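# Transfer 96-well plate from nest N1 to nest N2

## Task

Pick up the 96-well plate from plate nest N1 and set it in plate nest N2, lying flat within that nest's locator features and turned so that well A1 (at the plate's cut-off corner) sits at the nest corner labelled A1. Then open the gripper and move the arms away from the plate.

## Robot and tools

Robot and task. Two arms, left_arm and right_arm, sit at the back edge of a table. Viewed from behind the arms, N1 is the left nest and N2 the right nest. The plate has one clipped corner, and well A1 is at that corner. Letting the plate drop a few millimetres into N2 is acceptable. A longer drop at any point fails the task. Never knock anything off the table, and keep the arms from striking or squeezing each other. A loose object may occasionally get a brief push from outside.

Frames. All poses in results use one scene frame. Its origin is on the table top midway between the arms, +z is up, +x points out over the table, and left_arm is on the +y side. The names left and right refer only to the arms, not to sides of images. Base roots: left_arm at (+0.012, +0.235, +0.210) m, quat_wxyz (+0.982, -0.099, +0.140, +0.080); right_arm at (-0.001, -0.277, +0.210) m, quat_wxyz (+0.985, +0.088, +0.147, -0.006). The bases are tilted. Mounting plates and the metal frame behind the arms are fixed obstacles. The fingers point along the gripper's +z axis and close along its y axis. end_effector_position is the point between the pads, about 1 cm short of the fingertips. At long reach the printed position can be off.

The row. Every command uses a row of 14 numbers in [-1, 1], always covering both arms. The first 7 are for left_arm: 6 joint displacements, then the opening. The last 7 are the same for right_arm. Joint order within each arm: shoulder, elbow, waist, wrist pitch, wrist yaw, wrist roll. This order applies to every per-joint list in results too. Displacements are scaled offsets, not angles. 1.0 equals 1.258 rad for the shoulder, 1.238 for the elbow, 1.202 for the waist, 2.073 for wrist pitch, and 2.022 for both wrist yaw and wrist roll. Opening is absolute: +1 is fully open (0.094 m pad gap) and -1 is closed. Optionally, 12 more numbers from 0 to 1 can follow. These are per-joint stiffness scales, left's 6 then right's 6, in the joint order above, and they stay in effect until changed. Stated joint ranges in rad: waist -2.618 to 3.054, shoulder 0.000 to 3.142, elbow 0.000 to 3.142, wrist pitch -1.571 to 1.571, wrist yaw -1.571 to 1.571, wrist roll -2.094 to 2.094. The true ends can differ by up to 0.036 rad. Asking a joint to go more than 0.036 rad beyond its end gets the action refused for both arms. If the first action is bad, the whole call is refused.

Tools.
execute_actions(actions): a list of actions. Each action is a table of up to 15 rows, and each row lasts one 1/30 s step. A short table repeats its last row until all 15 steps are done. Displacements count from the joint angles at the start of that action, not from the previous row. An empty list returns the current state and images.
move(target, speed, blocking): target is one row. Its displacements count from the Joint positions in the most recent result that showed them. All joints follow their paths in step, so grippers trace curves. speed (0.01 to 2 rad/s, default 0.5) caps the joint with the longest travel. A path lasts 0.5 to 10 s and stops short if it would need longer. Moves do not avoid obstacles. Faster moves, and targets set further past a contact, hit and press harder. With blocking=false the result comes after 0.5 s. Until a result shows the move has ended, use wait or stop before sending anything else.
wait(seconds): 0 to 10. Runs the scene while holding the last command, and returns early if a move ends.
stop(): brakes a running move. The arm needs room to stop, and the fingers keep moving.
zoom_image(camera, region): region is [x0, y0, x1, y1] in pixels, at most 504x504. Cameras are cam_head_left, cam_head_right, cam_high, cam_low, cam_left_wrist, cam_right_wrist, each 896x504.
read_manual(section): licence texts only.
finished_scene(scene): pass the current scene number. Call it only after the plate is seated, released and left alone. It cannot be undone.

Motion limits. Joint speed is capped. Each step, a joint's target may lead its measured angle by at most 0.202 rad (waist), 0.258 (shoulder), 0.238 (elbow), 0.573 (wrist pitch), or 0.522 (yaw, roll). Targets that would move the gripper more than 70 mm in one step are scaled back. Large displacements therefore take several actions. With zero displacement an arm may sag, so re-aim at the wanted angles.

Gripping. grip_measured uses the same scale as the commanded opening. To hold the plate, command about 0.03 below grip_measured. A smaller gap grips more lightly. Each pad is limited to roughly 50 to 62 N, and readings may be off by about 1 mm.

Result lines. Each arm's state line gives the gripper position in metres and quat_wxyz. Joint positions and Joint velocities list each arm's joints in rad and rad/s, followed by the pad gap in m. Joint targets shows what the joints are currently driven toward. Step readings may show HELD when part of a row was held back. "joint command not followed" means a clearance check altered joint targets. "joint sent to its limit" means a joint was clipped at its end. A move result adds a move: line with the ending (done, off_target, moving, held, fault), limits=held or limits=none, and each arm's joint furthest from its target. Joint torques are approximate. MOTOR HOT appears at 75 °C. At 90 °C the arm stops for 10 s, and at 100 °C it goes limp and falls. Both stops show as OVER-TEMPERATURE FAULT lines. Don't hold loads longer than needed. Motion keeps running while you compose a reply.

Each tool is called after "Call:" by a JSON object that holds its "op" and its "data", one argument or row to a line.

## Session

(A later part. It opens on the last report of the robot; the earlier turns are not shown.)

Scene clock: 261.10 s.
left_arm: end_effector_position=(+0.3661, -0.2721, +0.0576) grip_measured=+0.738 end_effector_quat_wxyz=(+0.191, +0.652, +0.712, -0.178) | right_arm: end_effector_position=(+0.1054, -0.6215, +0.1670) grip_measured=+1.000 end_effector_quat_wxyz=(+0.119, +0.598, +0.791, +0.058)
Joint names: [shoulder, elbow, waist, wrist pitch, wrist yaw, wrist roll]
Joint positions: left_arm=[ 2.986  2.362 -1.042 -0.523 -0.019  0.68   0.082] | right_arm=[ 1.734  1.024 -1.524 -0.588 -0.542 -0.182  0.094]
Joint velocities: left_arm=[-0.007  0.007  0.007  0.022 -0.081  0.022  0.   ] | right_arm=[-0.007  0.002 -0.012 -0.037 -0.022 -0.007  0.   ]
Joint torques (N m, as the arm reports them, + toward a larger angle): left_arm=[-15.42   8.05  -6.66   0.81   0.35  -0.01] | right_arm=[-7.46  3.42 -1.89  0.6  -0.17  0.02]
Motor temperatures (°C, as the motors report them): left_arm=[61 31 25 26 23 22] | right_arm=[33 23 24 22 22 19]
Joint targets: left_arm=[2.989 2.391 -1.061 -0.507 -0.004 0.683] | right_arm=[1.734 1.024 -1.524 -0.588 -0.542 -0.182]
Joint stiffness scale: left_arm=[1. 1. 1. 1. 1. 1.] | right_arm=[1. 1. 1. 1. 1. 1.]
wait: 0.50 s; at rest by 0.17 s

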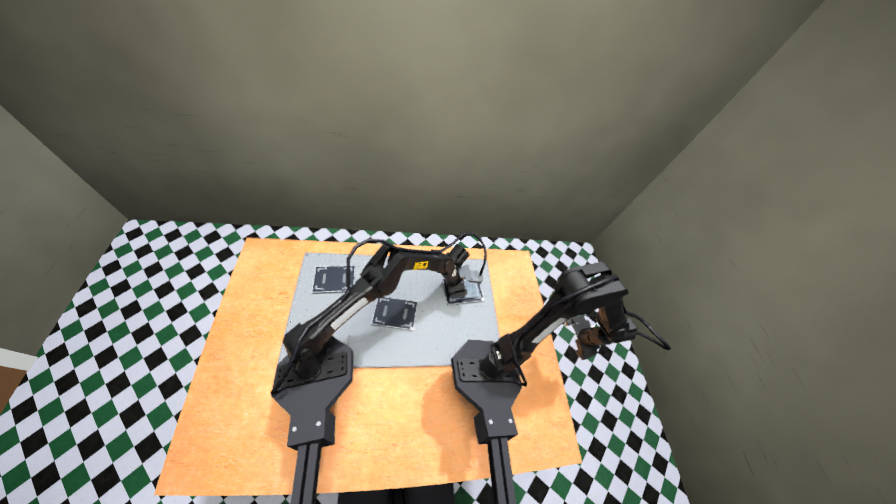

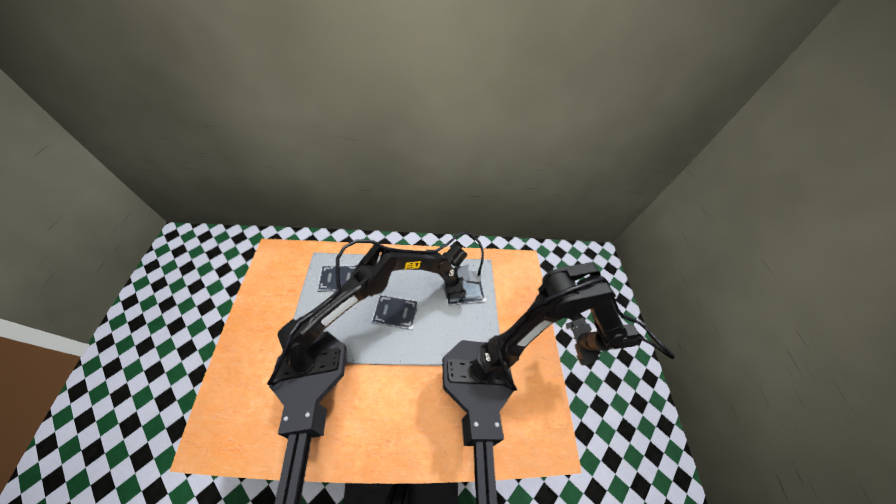

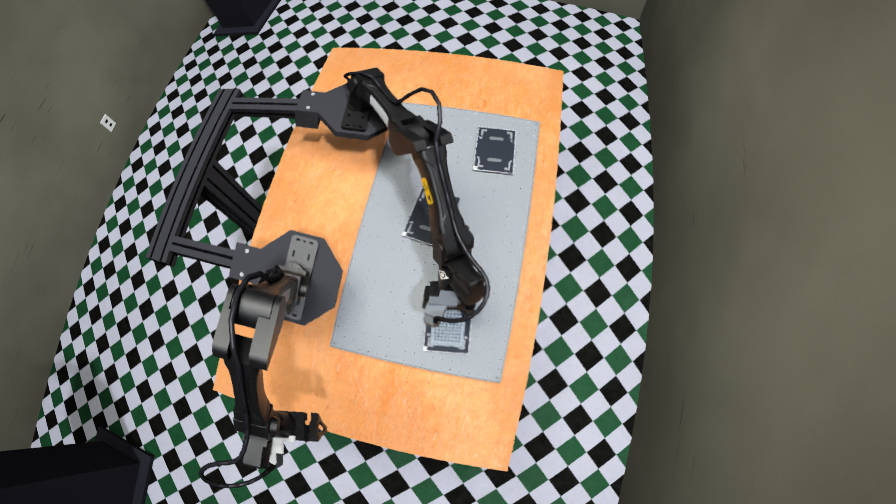

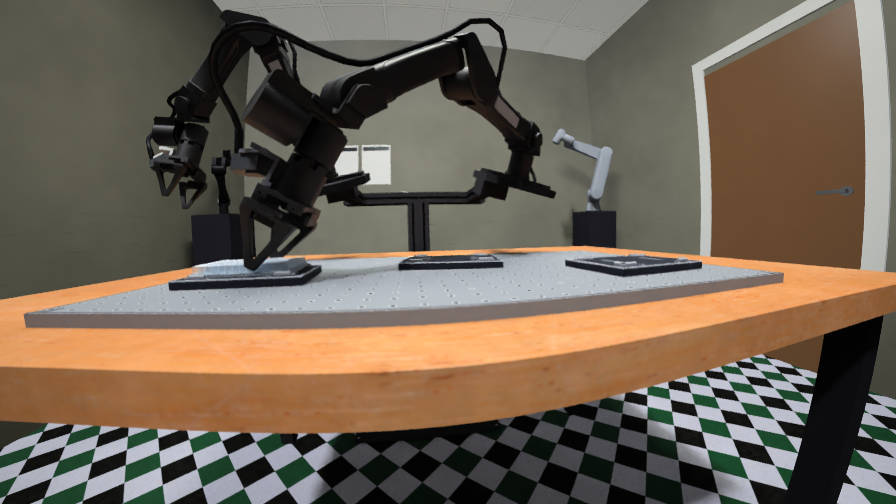

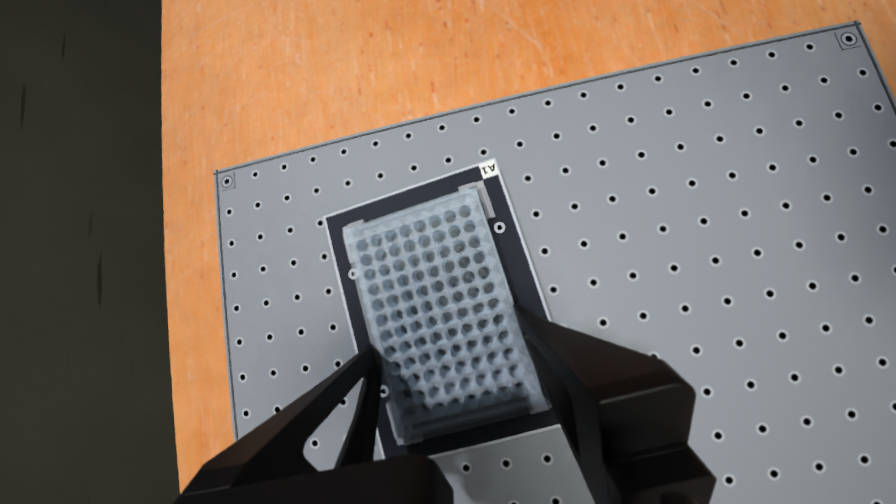

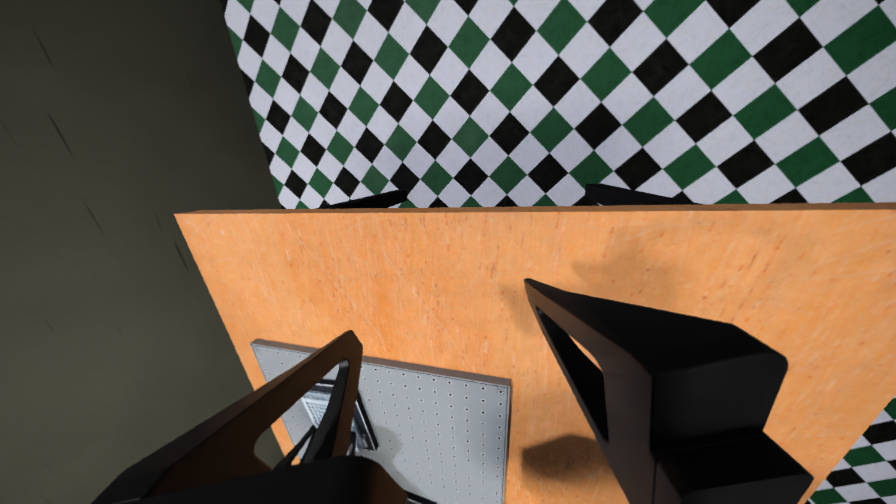

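Call:
{"op": "execute_actions", "data": {
  "actions": [
    [[0.002,0.0234,-0.016,0.0075,0.0074,0.0015,0.718,0,0,0,0,0,0,1],[0.002,0.0234,-0.016,0.0075,0.0074,0.0015,0.712,0,0,0,0,0,0,1],[0.002,0.0234,-0.016,0.0075,0.0074,0.0015,0.706,0,0,0,0,0,0,1],[0.002,0.0234,-0.016,0.0075,0.0074,0.0015,0.702,0,0,0,0,0,0,1]]
  ]
}}

Call:
{"op": "zoom_image", "data": {
  "camera": "cam_low",
  "region": [160,220,340,300]
}}

Scene clock: 267.53 s.
left_arm: end_effector_position=(+0.3661, -0.2721, +0.0576) grip_measured=+0.721 end_effector_quat_wxyz=(+0.191, +0.652, +0.712, -0.178) | right_arm: end_effector_position=(+0.1054, -0.6215, +0.1670) grip_measured=+1.000 end_effector_quat_wxyz=(+0.119, +0.598, +0.791, +0.058)
Joint names: [shoulder, elbow, waist, wrist pitch, wrist yaw, wrist roll]
Joint positions: left_arm=[ 2.986  2.362 -1.042 -0.523 -0.019  0.68   0.081] | right_arm=[ 1.734  1.024 -1.524 -0.588 -0.542 -0.182  0.094]
Joint velocities: left_arm=[-0.007 -0.012 -0.007 -0.095  0.125 -0.037  0.   ] | right_arm=[ 0.007 -0.007  0.002 -0.007 -0.007  0.081  0.   ]
Joint torques (N m, as the arm reports them, + toward a larger angle): left_arm=[-15.41   8.04  -6.71   0.81   0.35  -0.01] | right_arm=[-7.45  3.41 -1.85  0.61 -0.14  0.03]
Motor temperatures (°C, as the motors report them): left_arm=[61 31 25 26 23 22] | right_arm=[33 23 24 22 22 19]
Joint targets: left_arm=[2.989 2.391 -1.062 -0.508 -0.004 0.683] | right_arm=[1.734 1.024 -1.524 -0.588 -0.542 -0.182]
Joint stiffness scale: left_arm=[1. 1. 1. 1. 1. 1.] | right_arm=[1. 1. 1. 1. 1. 1.]
Step readings (joint positions):
0: left_arm=[2.986 2.362 -1.042 -0.523 -0.019 0.680] | right_arm=[1.734 1.024 -1.524 -0.588 -0.542 -0.182]
1: left_arm=[2.986 2.362 -1.042 -0.523 -0.019 0.680] | right_arm=[1.734 1.024 -1.524 -0.588 -0.542 -0.182]
2: left_arm=[2.986 2.362 -1.042 -0.523 -0.019 0.680] | right_arm=[1.734 1.024 -1.524 -0.588 -0.542 -0.182]
4: left_arm=[2.986 2.362 -1.042 -0.523 -0.019 0.680] | right_arm=[1.734 1.024 -1.524 -0.588 -0.542 -0.182]
8: left_arm=[2.986 2.362 -1.042 -0.523 -0.019 0.680] | right_arm=[1.734 1.024 -1.524 -0.588 -0.542 -0.182]
15: Joint positions above

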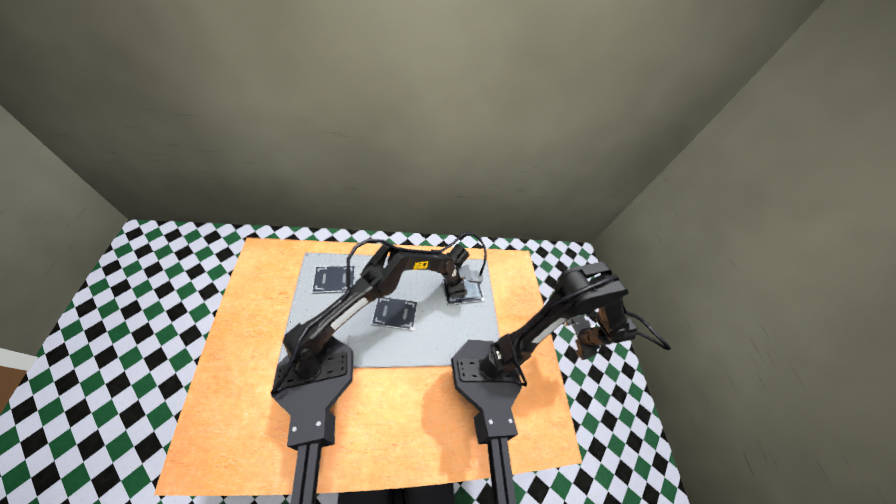

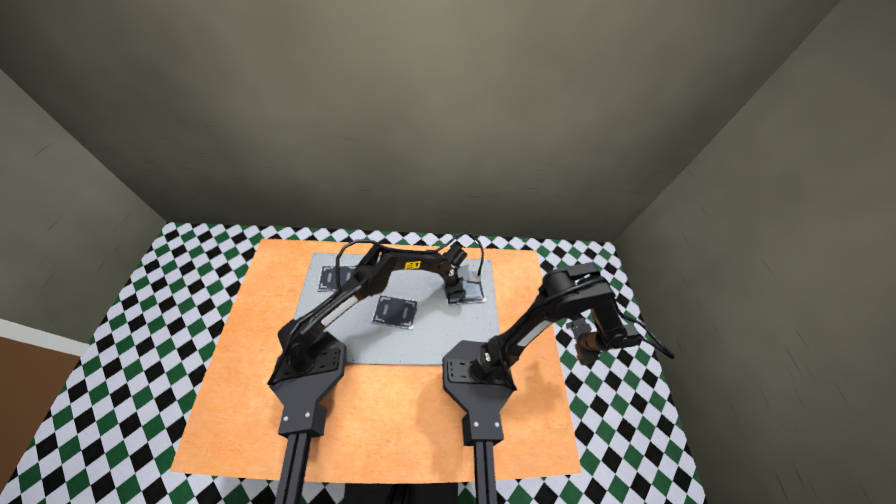

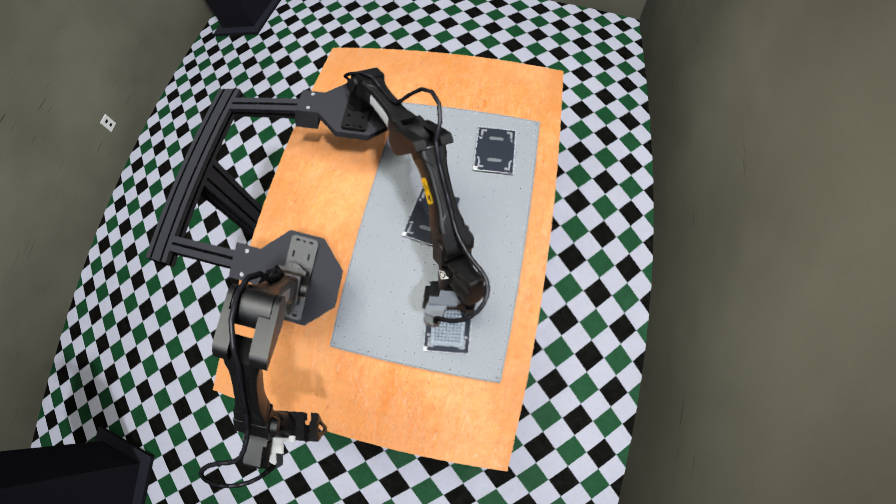

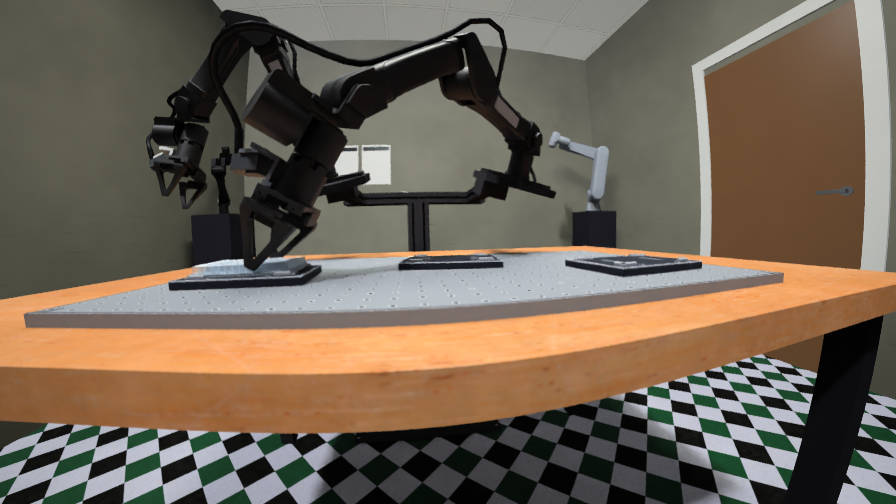

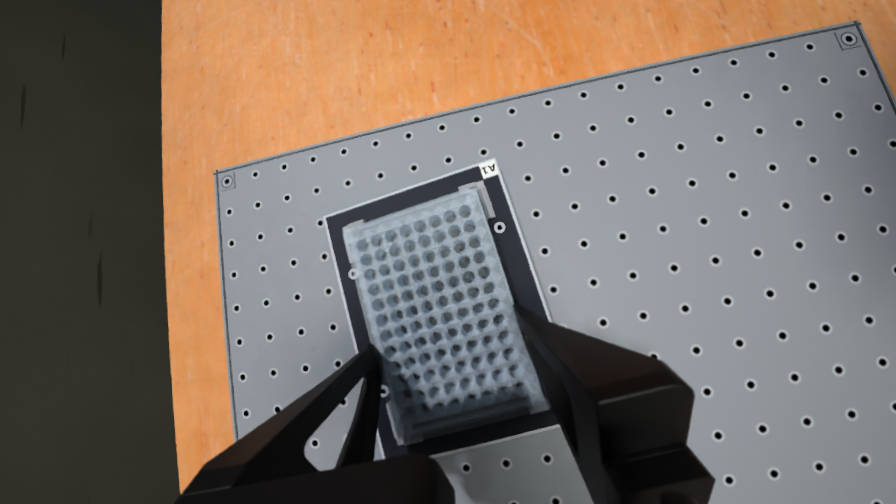

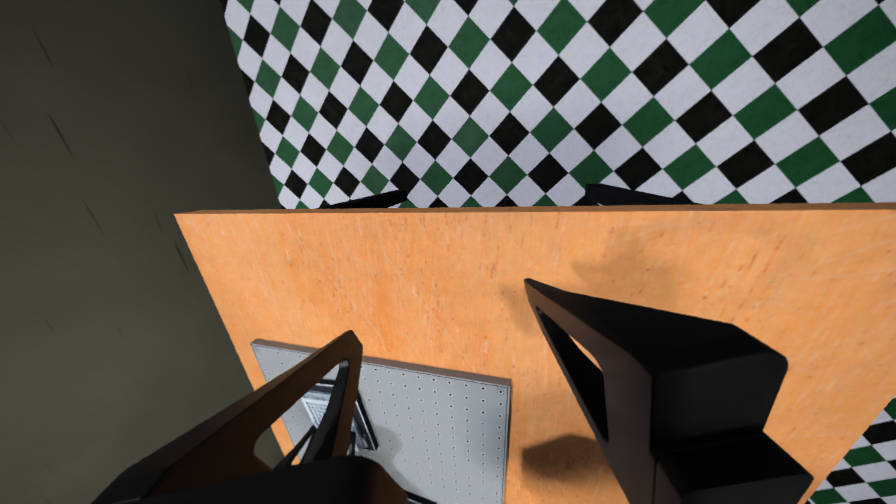

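Region (160, 220, 340, 300) of cam_low's 896x504 image, scaled by 2.800, with more detail than that image has.

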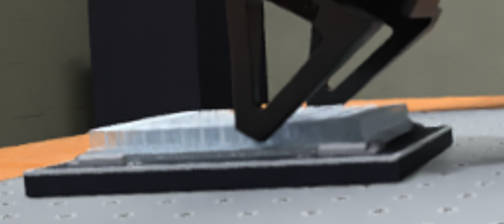

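Call:
{"op": "wait", "data": {
  "seconds": 0.3
}}

Scene clock: 272.30 s.
left_arm: end_effector_position=(+0.3661, -0.2721, +0.0576) grip_measured=+0.721 end_effector_quat_wxyz=(+0.191, +0.652, +0.712, -0.178) | right_arm: end_effector_position=(+0.1054, -0.6215, +0.1670) grip_measured=+1.000 end_effector_quat_wxyz=(+0.119, +0.598, +0.791, +0.058)
Joint names: [shoulder, elbow, waist, wrist pitch, wrist yaw, wrist roll]
Joint positions: left_arm=[ 2.986  2.362 -1.042 -0.523 -0.019  0.68   0.081] | right_arm=[ 1.734  1.024 -1.524 -0.588 -0.542 -0.182  0.094]
Joint velocities: left_arm=[ 0.012  0.002  0.007 -0.066 -0.007  0.051 -0.   ] | right_arm=[-0.002 -0.012 -0.022  0.022 -0.022  0.081  0.   ]
Joint torques (N m, as the arm reports them, + toward a larger angle): left_arm=[-15.41   8.05  -6.71   0.81   0.35  -0.01] | right_arm=[-7.45  3.4  -1.82  0.62 -0.15  0.01]
Motor temperatures (°C, as the motors report them): left_arm=[61 31 25 26 23 22] | right_arm=[33 23 24 22 22 19]
Joint targets: left_arm=[2.989 2.391 -1.062 -0.508 -0.004 0.683] | right_arm=[1.734 1.024 -1.524 -0.588 -0.542 -0.182]
Joint stiffness scale: left_arm=[1. 1. 1. 1. 1. 1.] | right_arm=[1. 1. 1. 1. 1. 1.]
wait: 0.30 s; at rest from the start

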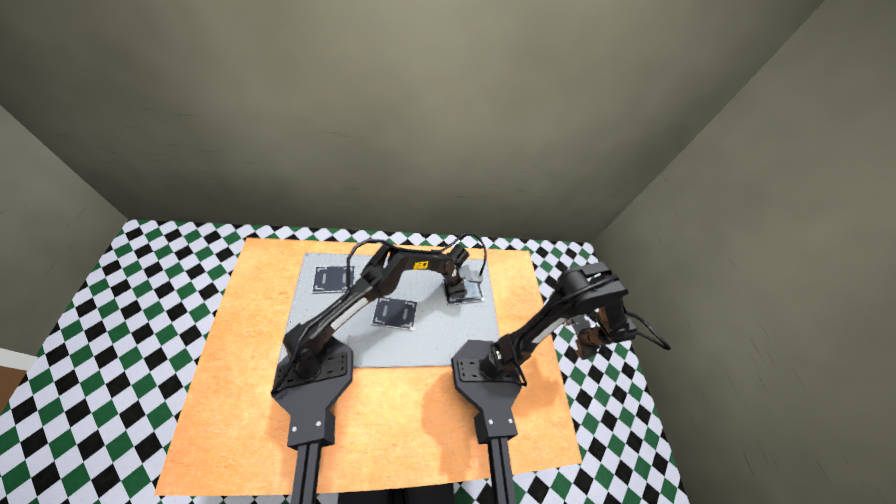

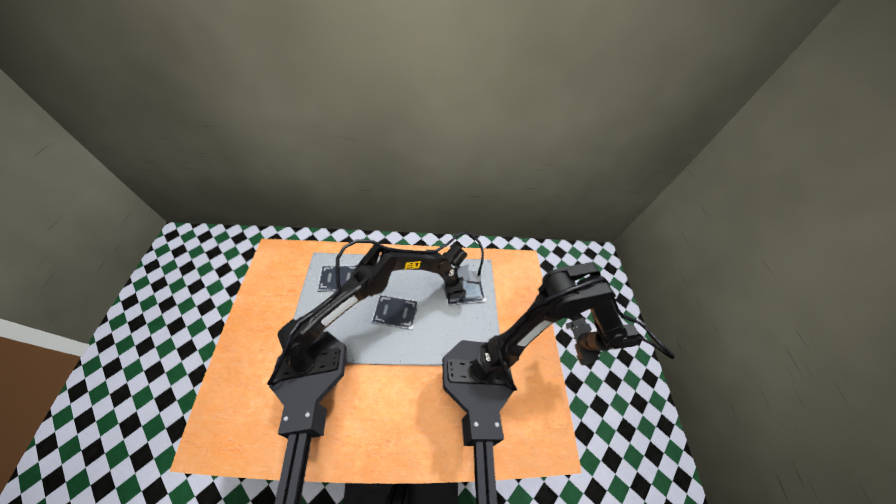

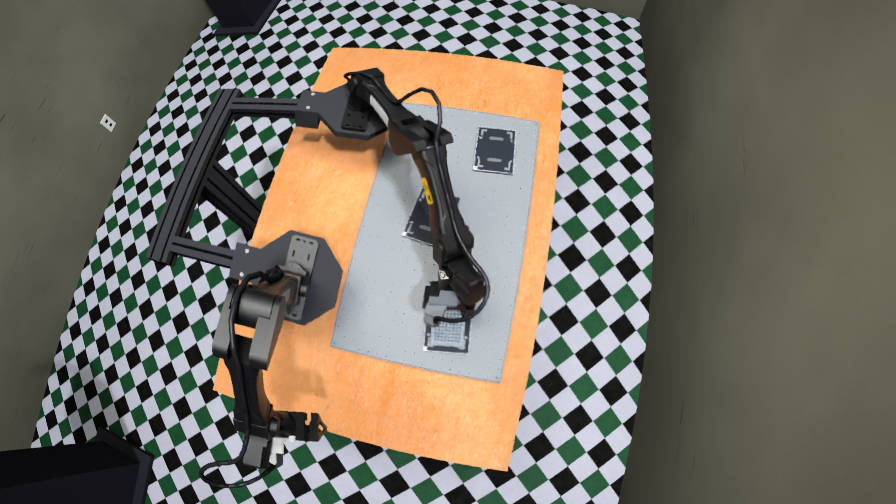

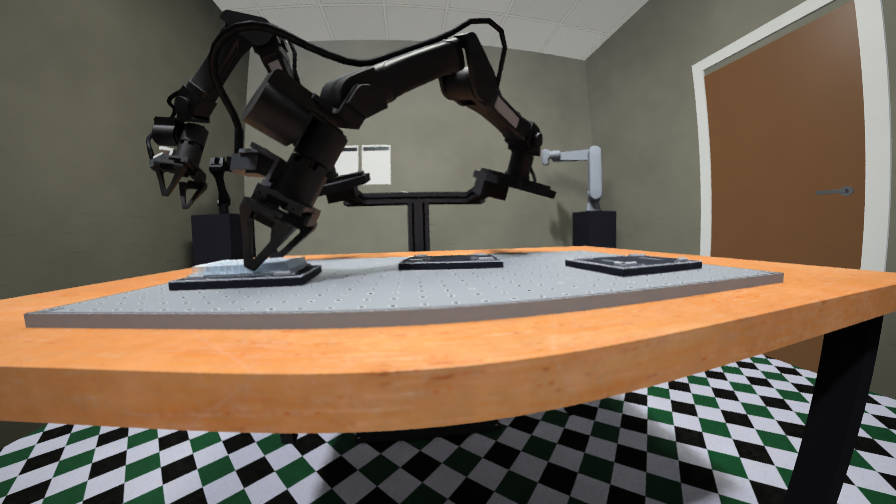

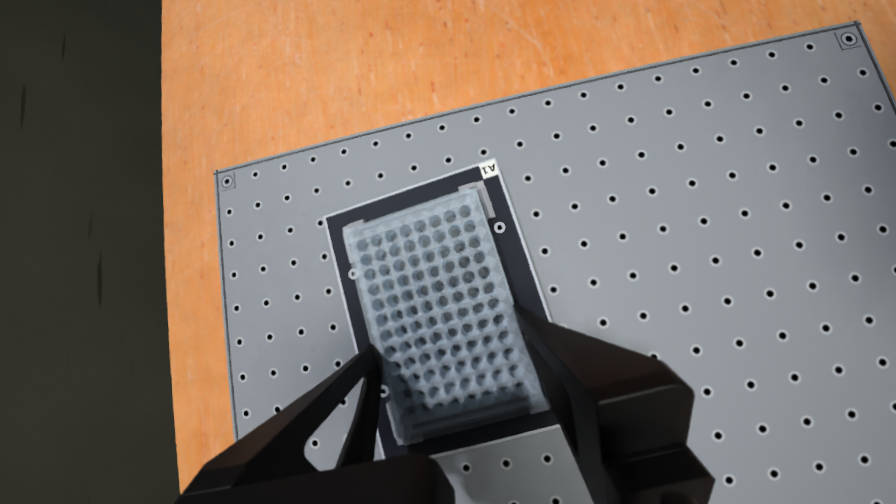

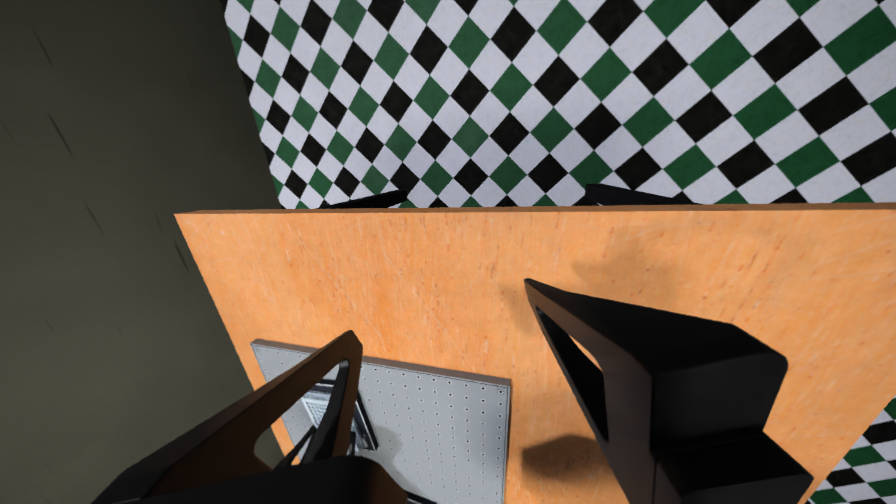

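Call:
{"op": "execute_actions", "data": {
  "actions": [
    [[0.002,0.0234,-0.016,0.0075,0.0074,0.0015,0.696,0,0,0,0,0,0,1],[0.002,0.0234,-0.016,0.0075,0.0074,0.0015,0.692,0,0,0,0,0,0,1],[0.002,0.0234,-0.016,0.0075,0.0074,0.0015,0.688,0,0,0,0,0,0,1]]
  ]
}}

Call:
{"op": "zoom_image", "data": {
  "camera": "cam_low",
  "region": [200,230,320,290]
}}

Scene clock: 279.47 s.
left_arm: end_effector_position=(+0.3661, -0.2721, +0.0576) grip_measured=+0.719 end_effector_quat_wxyz=(+0.191, +0.652, +0.712, -0.178) | right_arm: end_effector_position=(+0.1054, -0.6215, +0.1670) grip_measured=+1.000 end_effector_quat_wxyz=(+0.119, +0.598, +0.791, +0.058)
Joint names: [shoulder, elbow, waist, wrist pitch, wrist yaw, wrist roll]
Joint positions: left_arm=[ 2.986  2.362 -1.042 -0.523 -0.019  0.68   0.081] | right_arm=[ 1.734  1.024 -1.524 -0.588 -0.542 -0.182  0.094]
Joint velocities: left_arm=[-0.022 -0.007 -0.007  0.022  0.007 -0.037 -0.   ] | right_arm=[-0.012  0.017  0.017 -0.007 -0.007 -0.037  0.   ]
Joint torques (N m, as the arm reports them, + toward a larger angle): left_arm=[-15.41   8.04  -6.71   0.81   0.34  -0.01] | right_arm=[-7.47  3.46 -1.84  0.6  -0.15  0.01]
Motor temperatures (°C, as the motors report them): left_arm=[61 31 25 26 23 22] | right_arm=[33 23 24 22 22 19]
Joint targets: left_arm=[2.989 2.391 -1.062 -0.508 -0.004 0.683] | right_arm=[1.734 1.024 -1.524 -0.588 -0.542 -0.182]
Joint stiffness scale: left_arm=[1. 1. 1. 1. 1. 1.] | right_arm=[1. 1. 1. 1. 1. 1.]
Step readings (joint positions):
0: left_arm=[2.986 2.362 -1.042 -0.523 -0.019 0.680] | right_arm=[1.734 1.024 -1.524 -0.588 -0.542 -0.182]
1: left_arm=[2.986 2.362 -1.042 -0.523 -0.019 0.680] | right_arm=[1.734 1.024 -1.524 -0.588 -0.542 -0.182]
2: left_arm=[2.986 2.362 -1.042 -0.523 -0.019 0.680] | right_arm=[1.734 1.024 -1.524 -0.588 -0.542 -0.182]
4: left_arm=[2.986 2.362 -1.042 -0.523 -0.019 0.680] | right_arm=[1.734 1.024 -1.524 -0.588 -0.542 -0.182]
8: left_arm=[2.986 2.362 -1.042 -0.523 -0.019 0.680] | right_arm=[1.734 1.024 -1.524 -0.588 -0.542 -0.182]
15: Joint positions above

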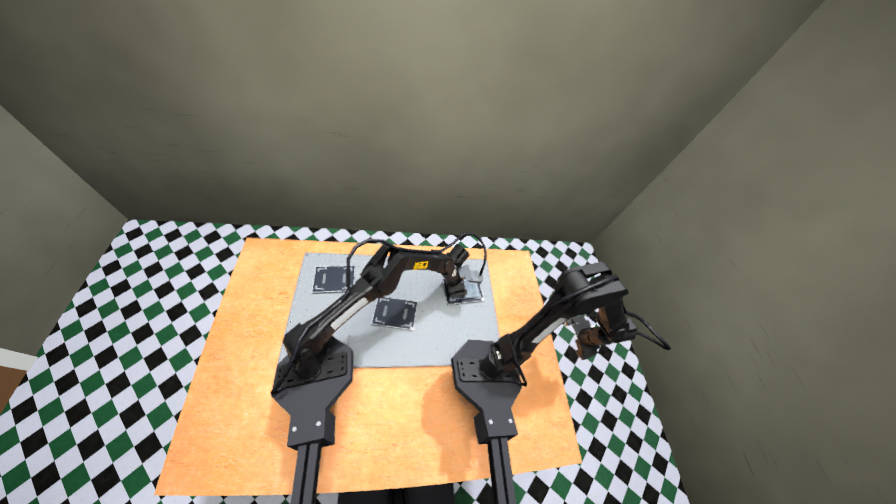

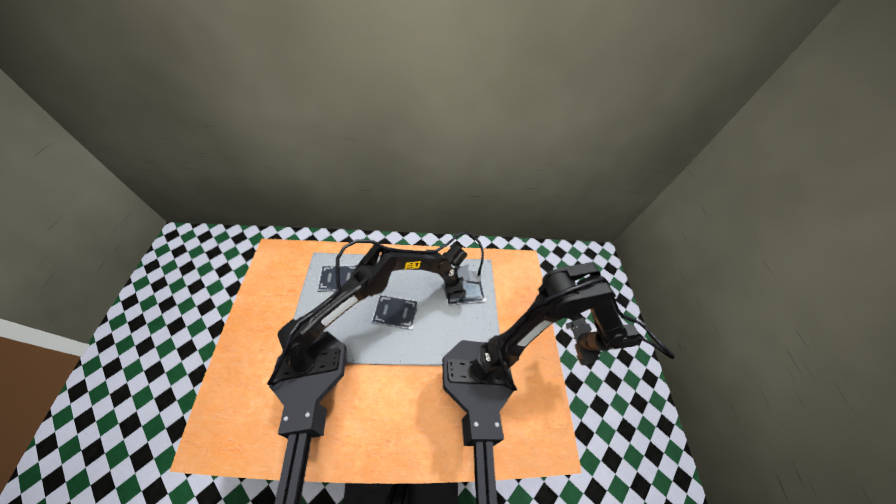

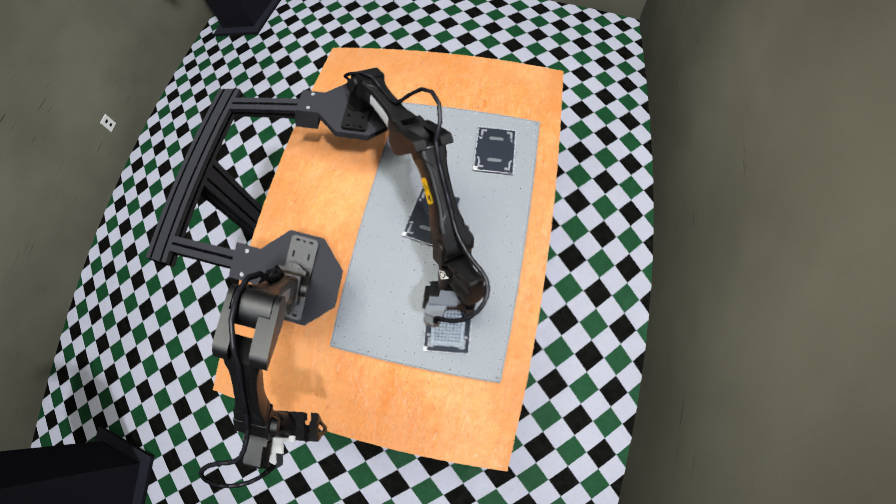

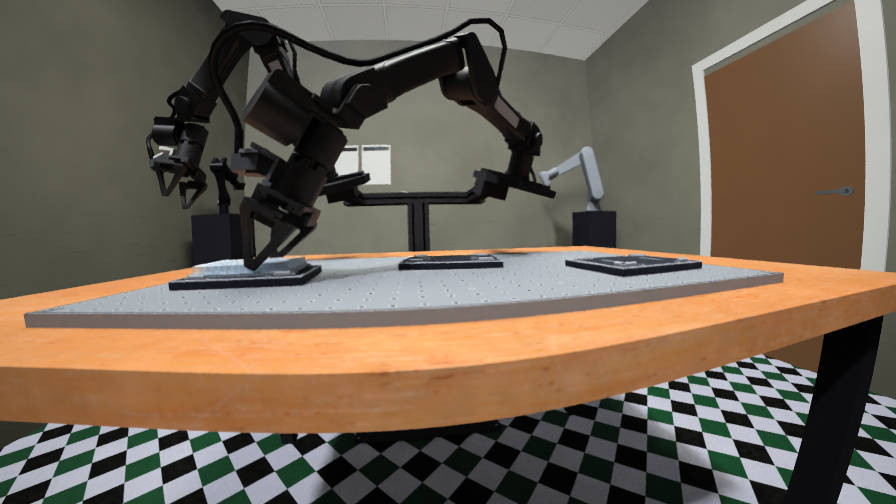

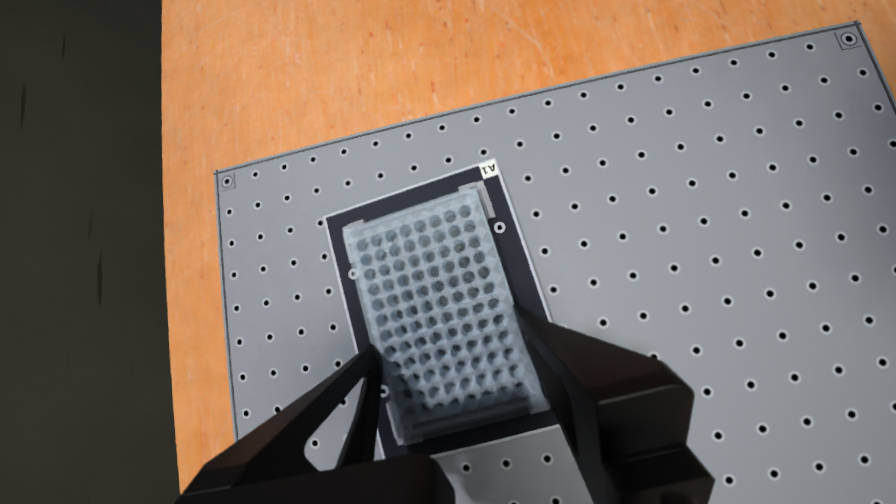

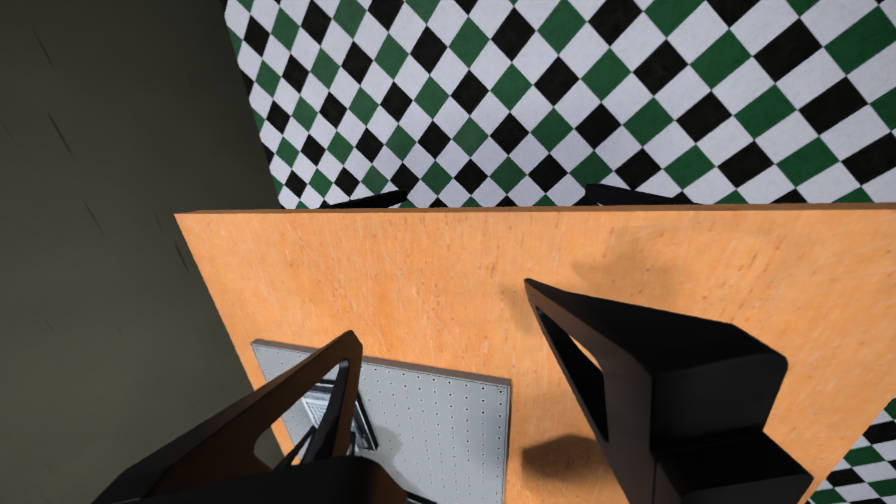

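Region (200, 230, 320, 290) of cam_low's 896x504 image, scaled by 4.200, with more detail than that image has.

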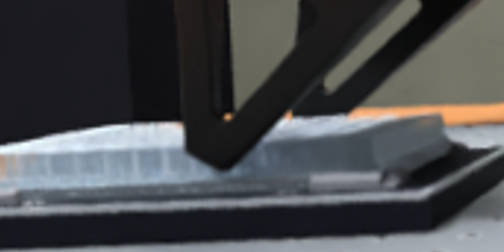

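Call:
{"op": "execute_actions", "data": {
  "actions": []
}}

Scene clock: 310.23 s.
left_arm: end_effector_position=(+0.3661, -0.2721, +0.0576) grip_measured=+0.719 end_effector_quat_wxyz=(+0.191, +0.652, +0.712, -0.178) | right_arm: end_effector_position=(+0.1054, -0.6215, +0.1670) grip_measured=+1.000 end_effector_quat_wxyz=(+0.119, +0.598, +0.791, +0.058)
Joint names: [shoulder, elbow, waist, wrist pitch, wrist yaw, wrist roll]
Joint positions: left_arm=[ 2.986  2.362 -1.042 -0.523 -0.019  0.68   0.081] | right_arm=[ 1.734  1.024 -1.524 -0.588 -0.542 -0.182  0.094]
Joint velocities: left_arm=[ 0.017 -0.017  0.007 -0.051 -0.007 -0.037 -0.001] | right_arm=[ 0.002 -0.022 -0.012 -0.007 -0.037 -0.022  0.   ]
Joint torques (N m, as the arm reports them, + toward a larger angle): left_arm=[-15.42   8.04  -6.71   0.82   0.34  -0.01] | right_arm=[-7.48  3.48 -1.82  0.6  -0.15  0.01]
Motor temperatures (°C, as the motors report them): left_arm=[62 32 26 26 23 22] | right_arm=[33 23 24 22 22 19]
Joint targets: left_arm=[2.989 2.391 -1.062 -0.508 -0.004 0.683] | right_arm=[1.734 1.024 -1.524 -0.588 -0.542 -0.182]
Joint stiffness scale: left_arm=[1. 1. 1. 1. 1. 1.] | right_arm=[1. 1. 1. 1. 1. 1.]

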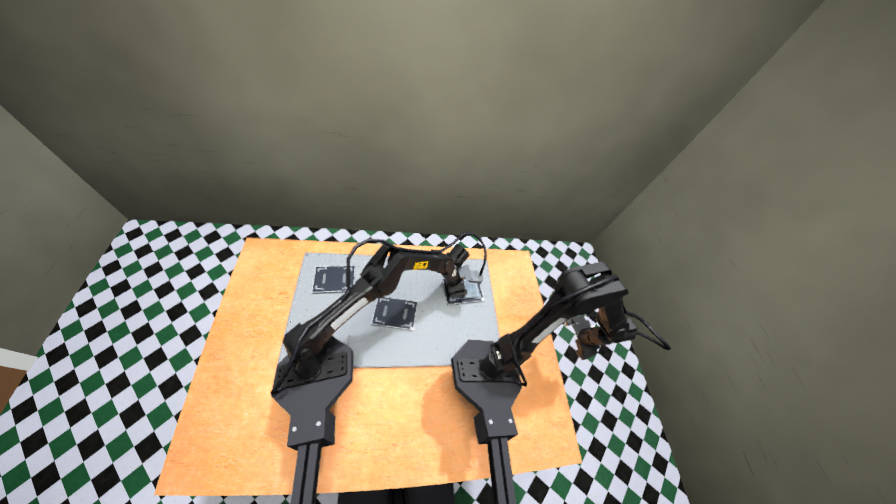

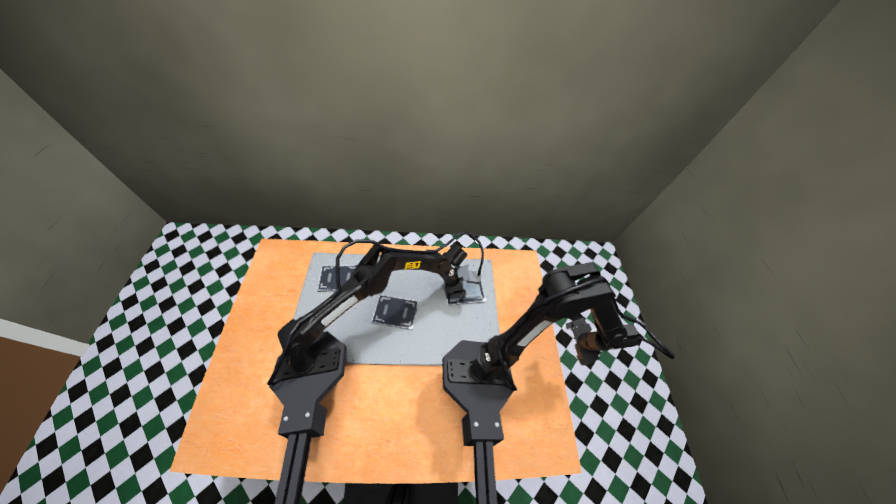

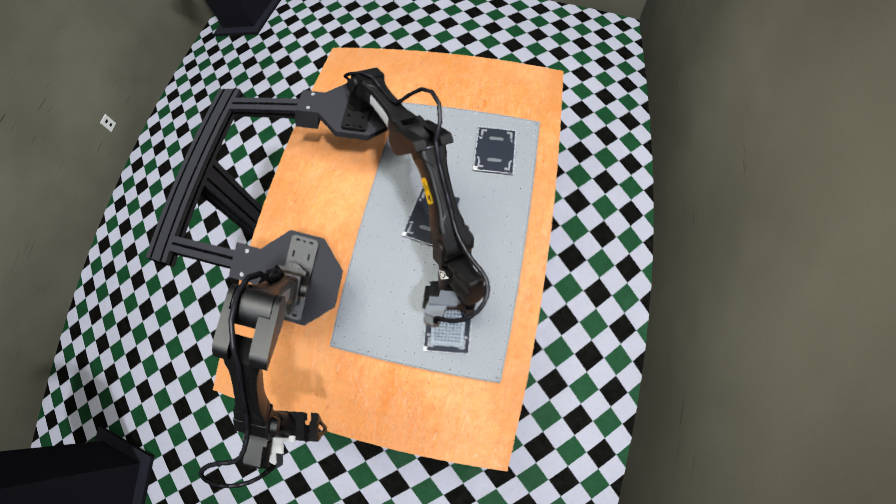

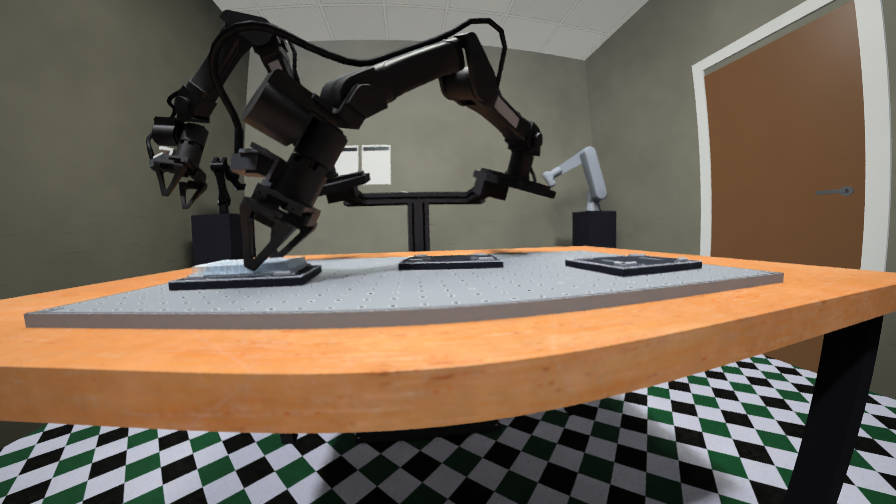

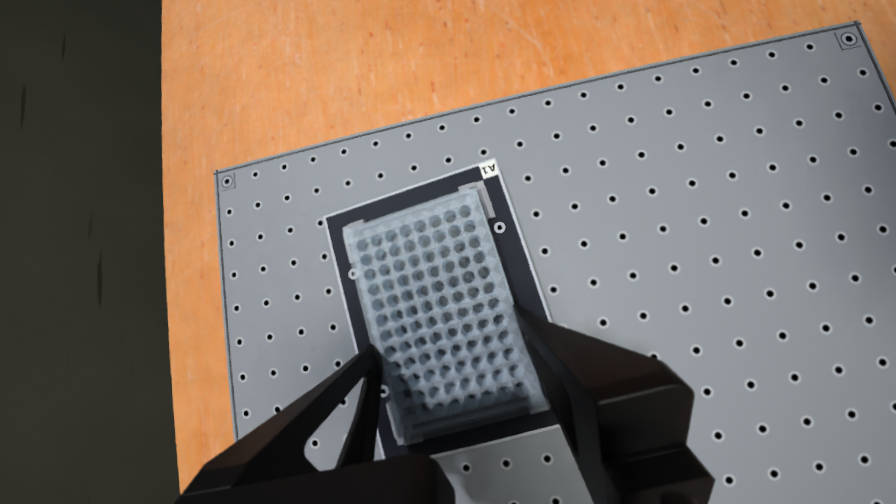

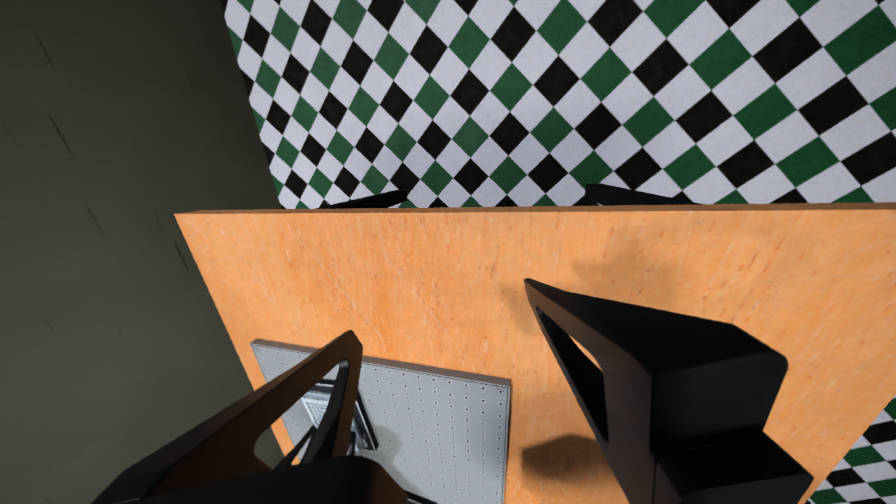

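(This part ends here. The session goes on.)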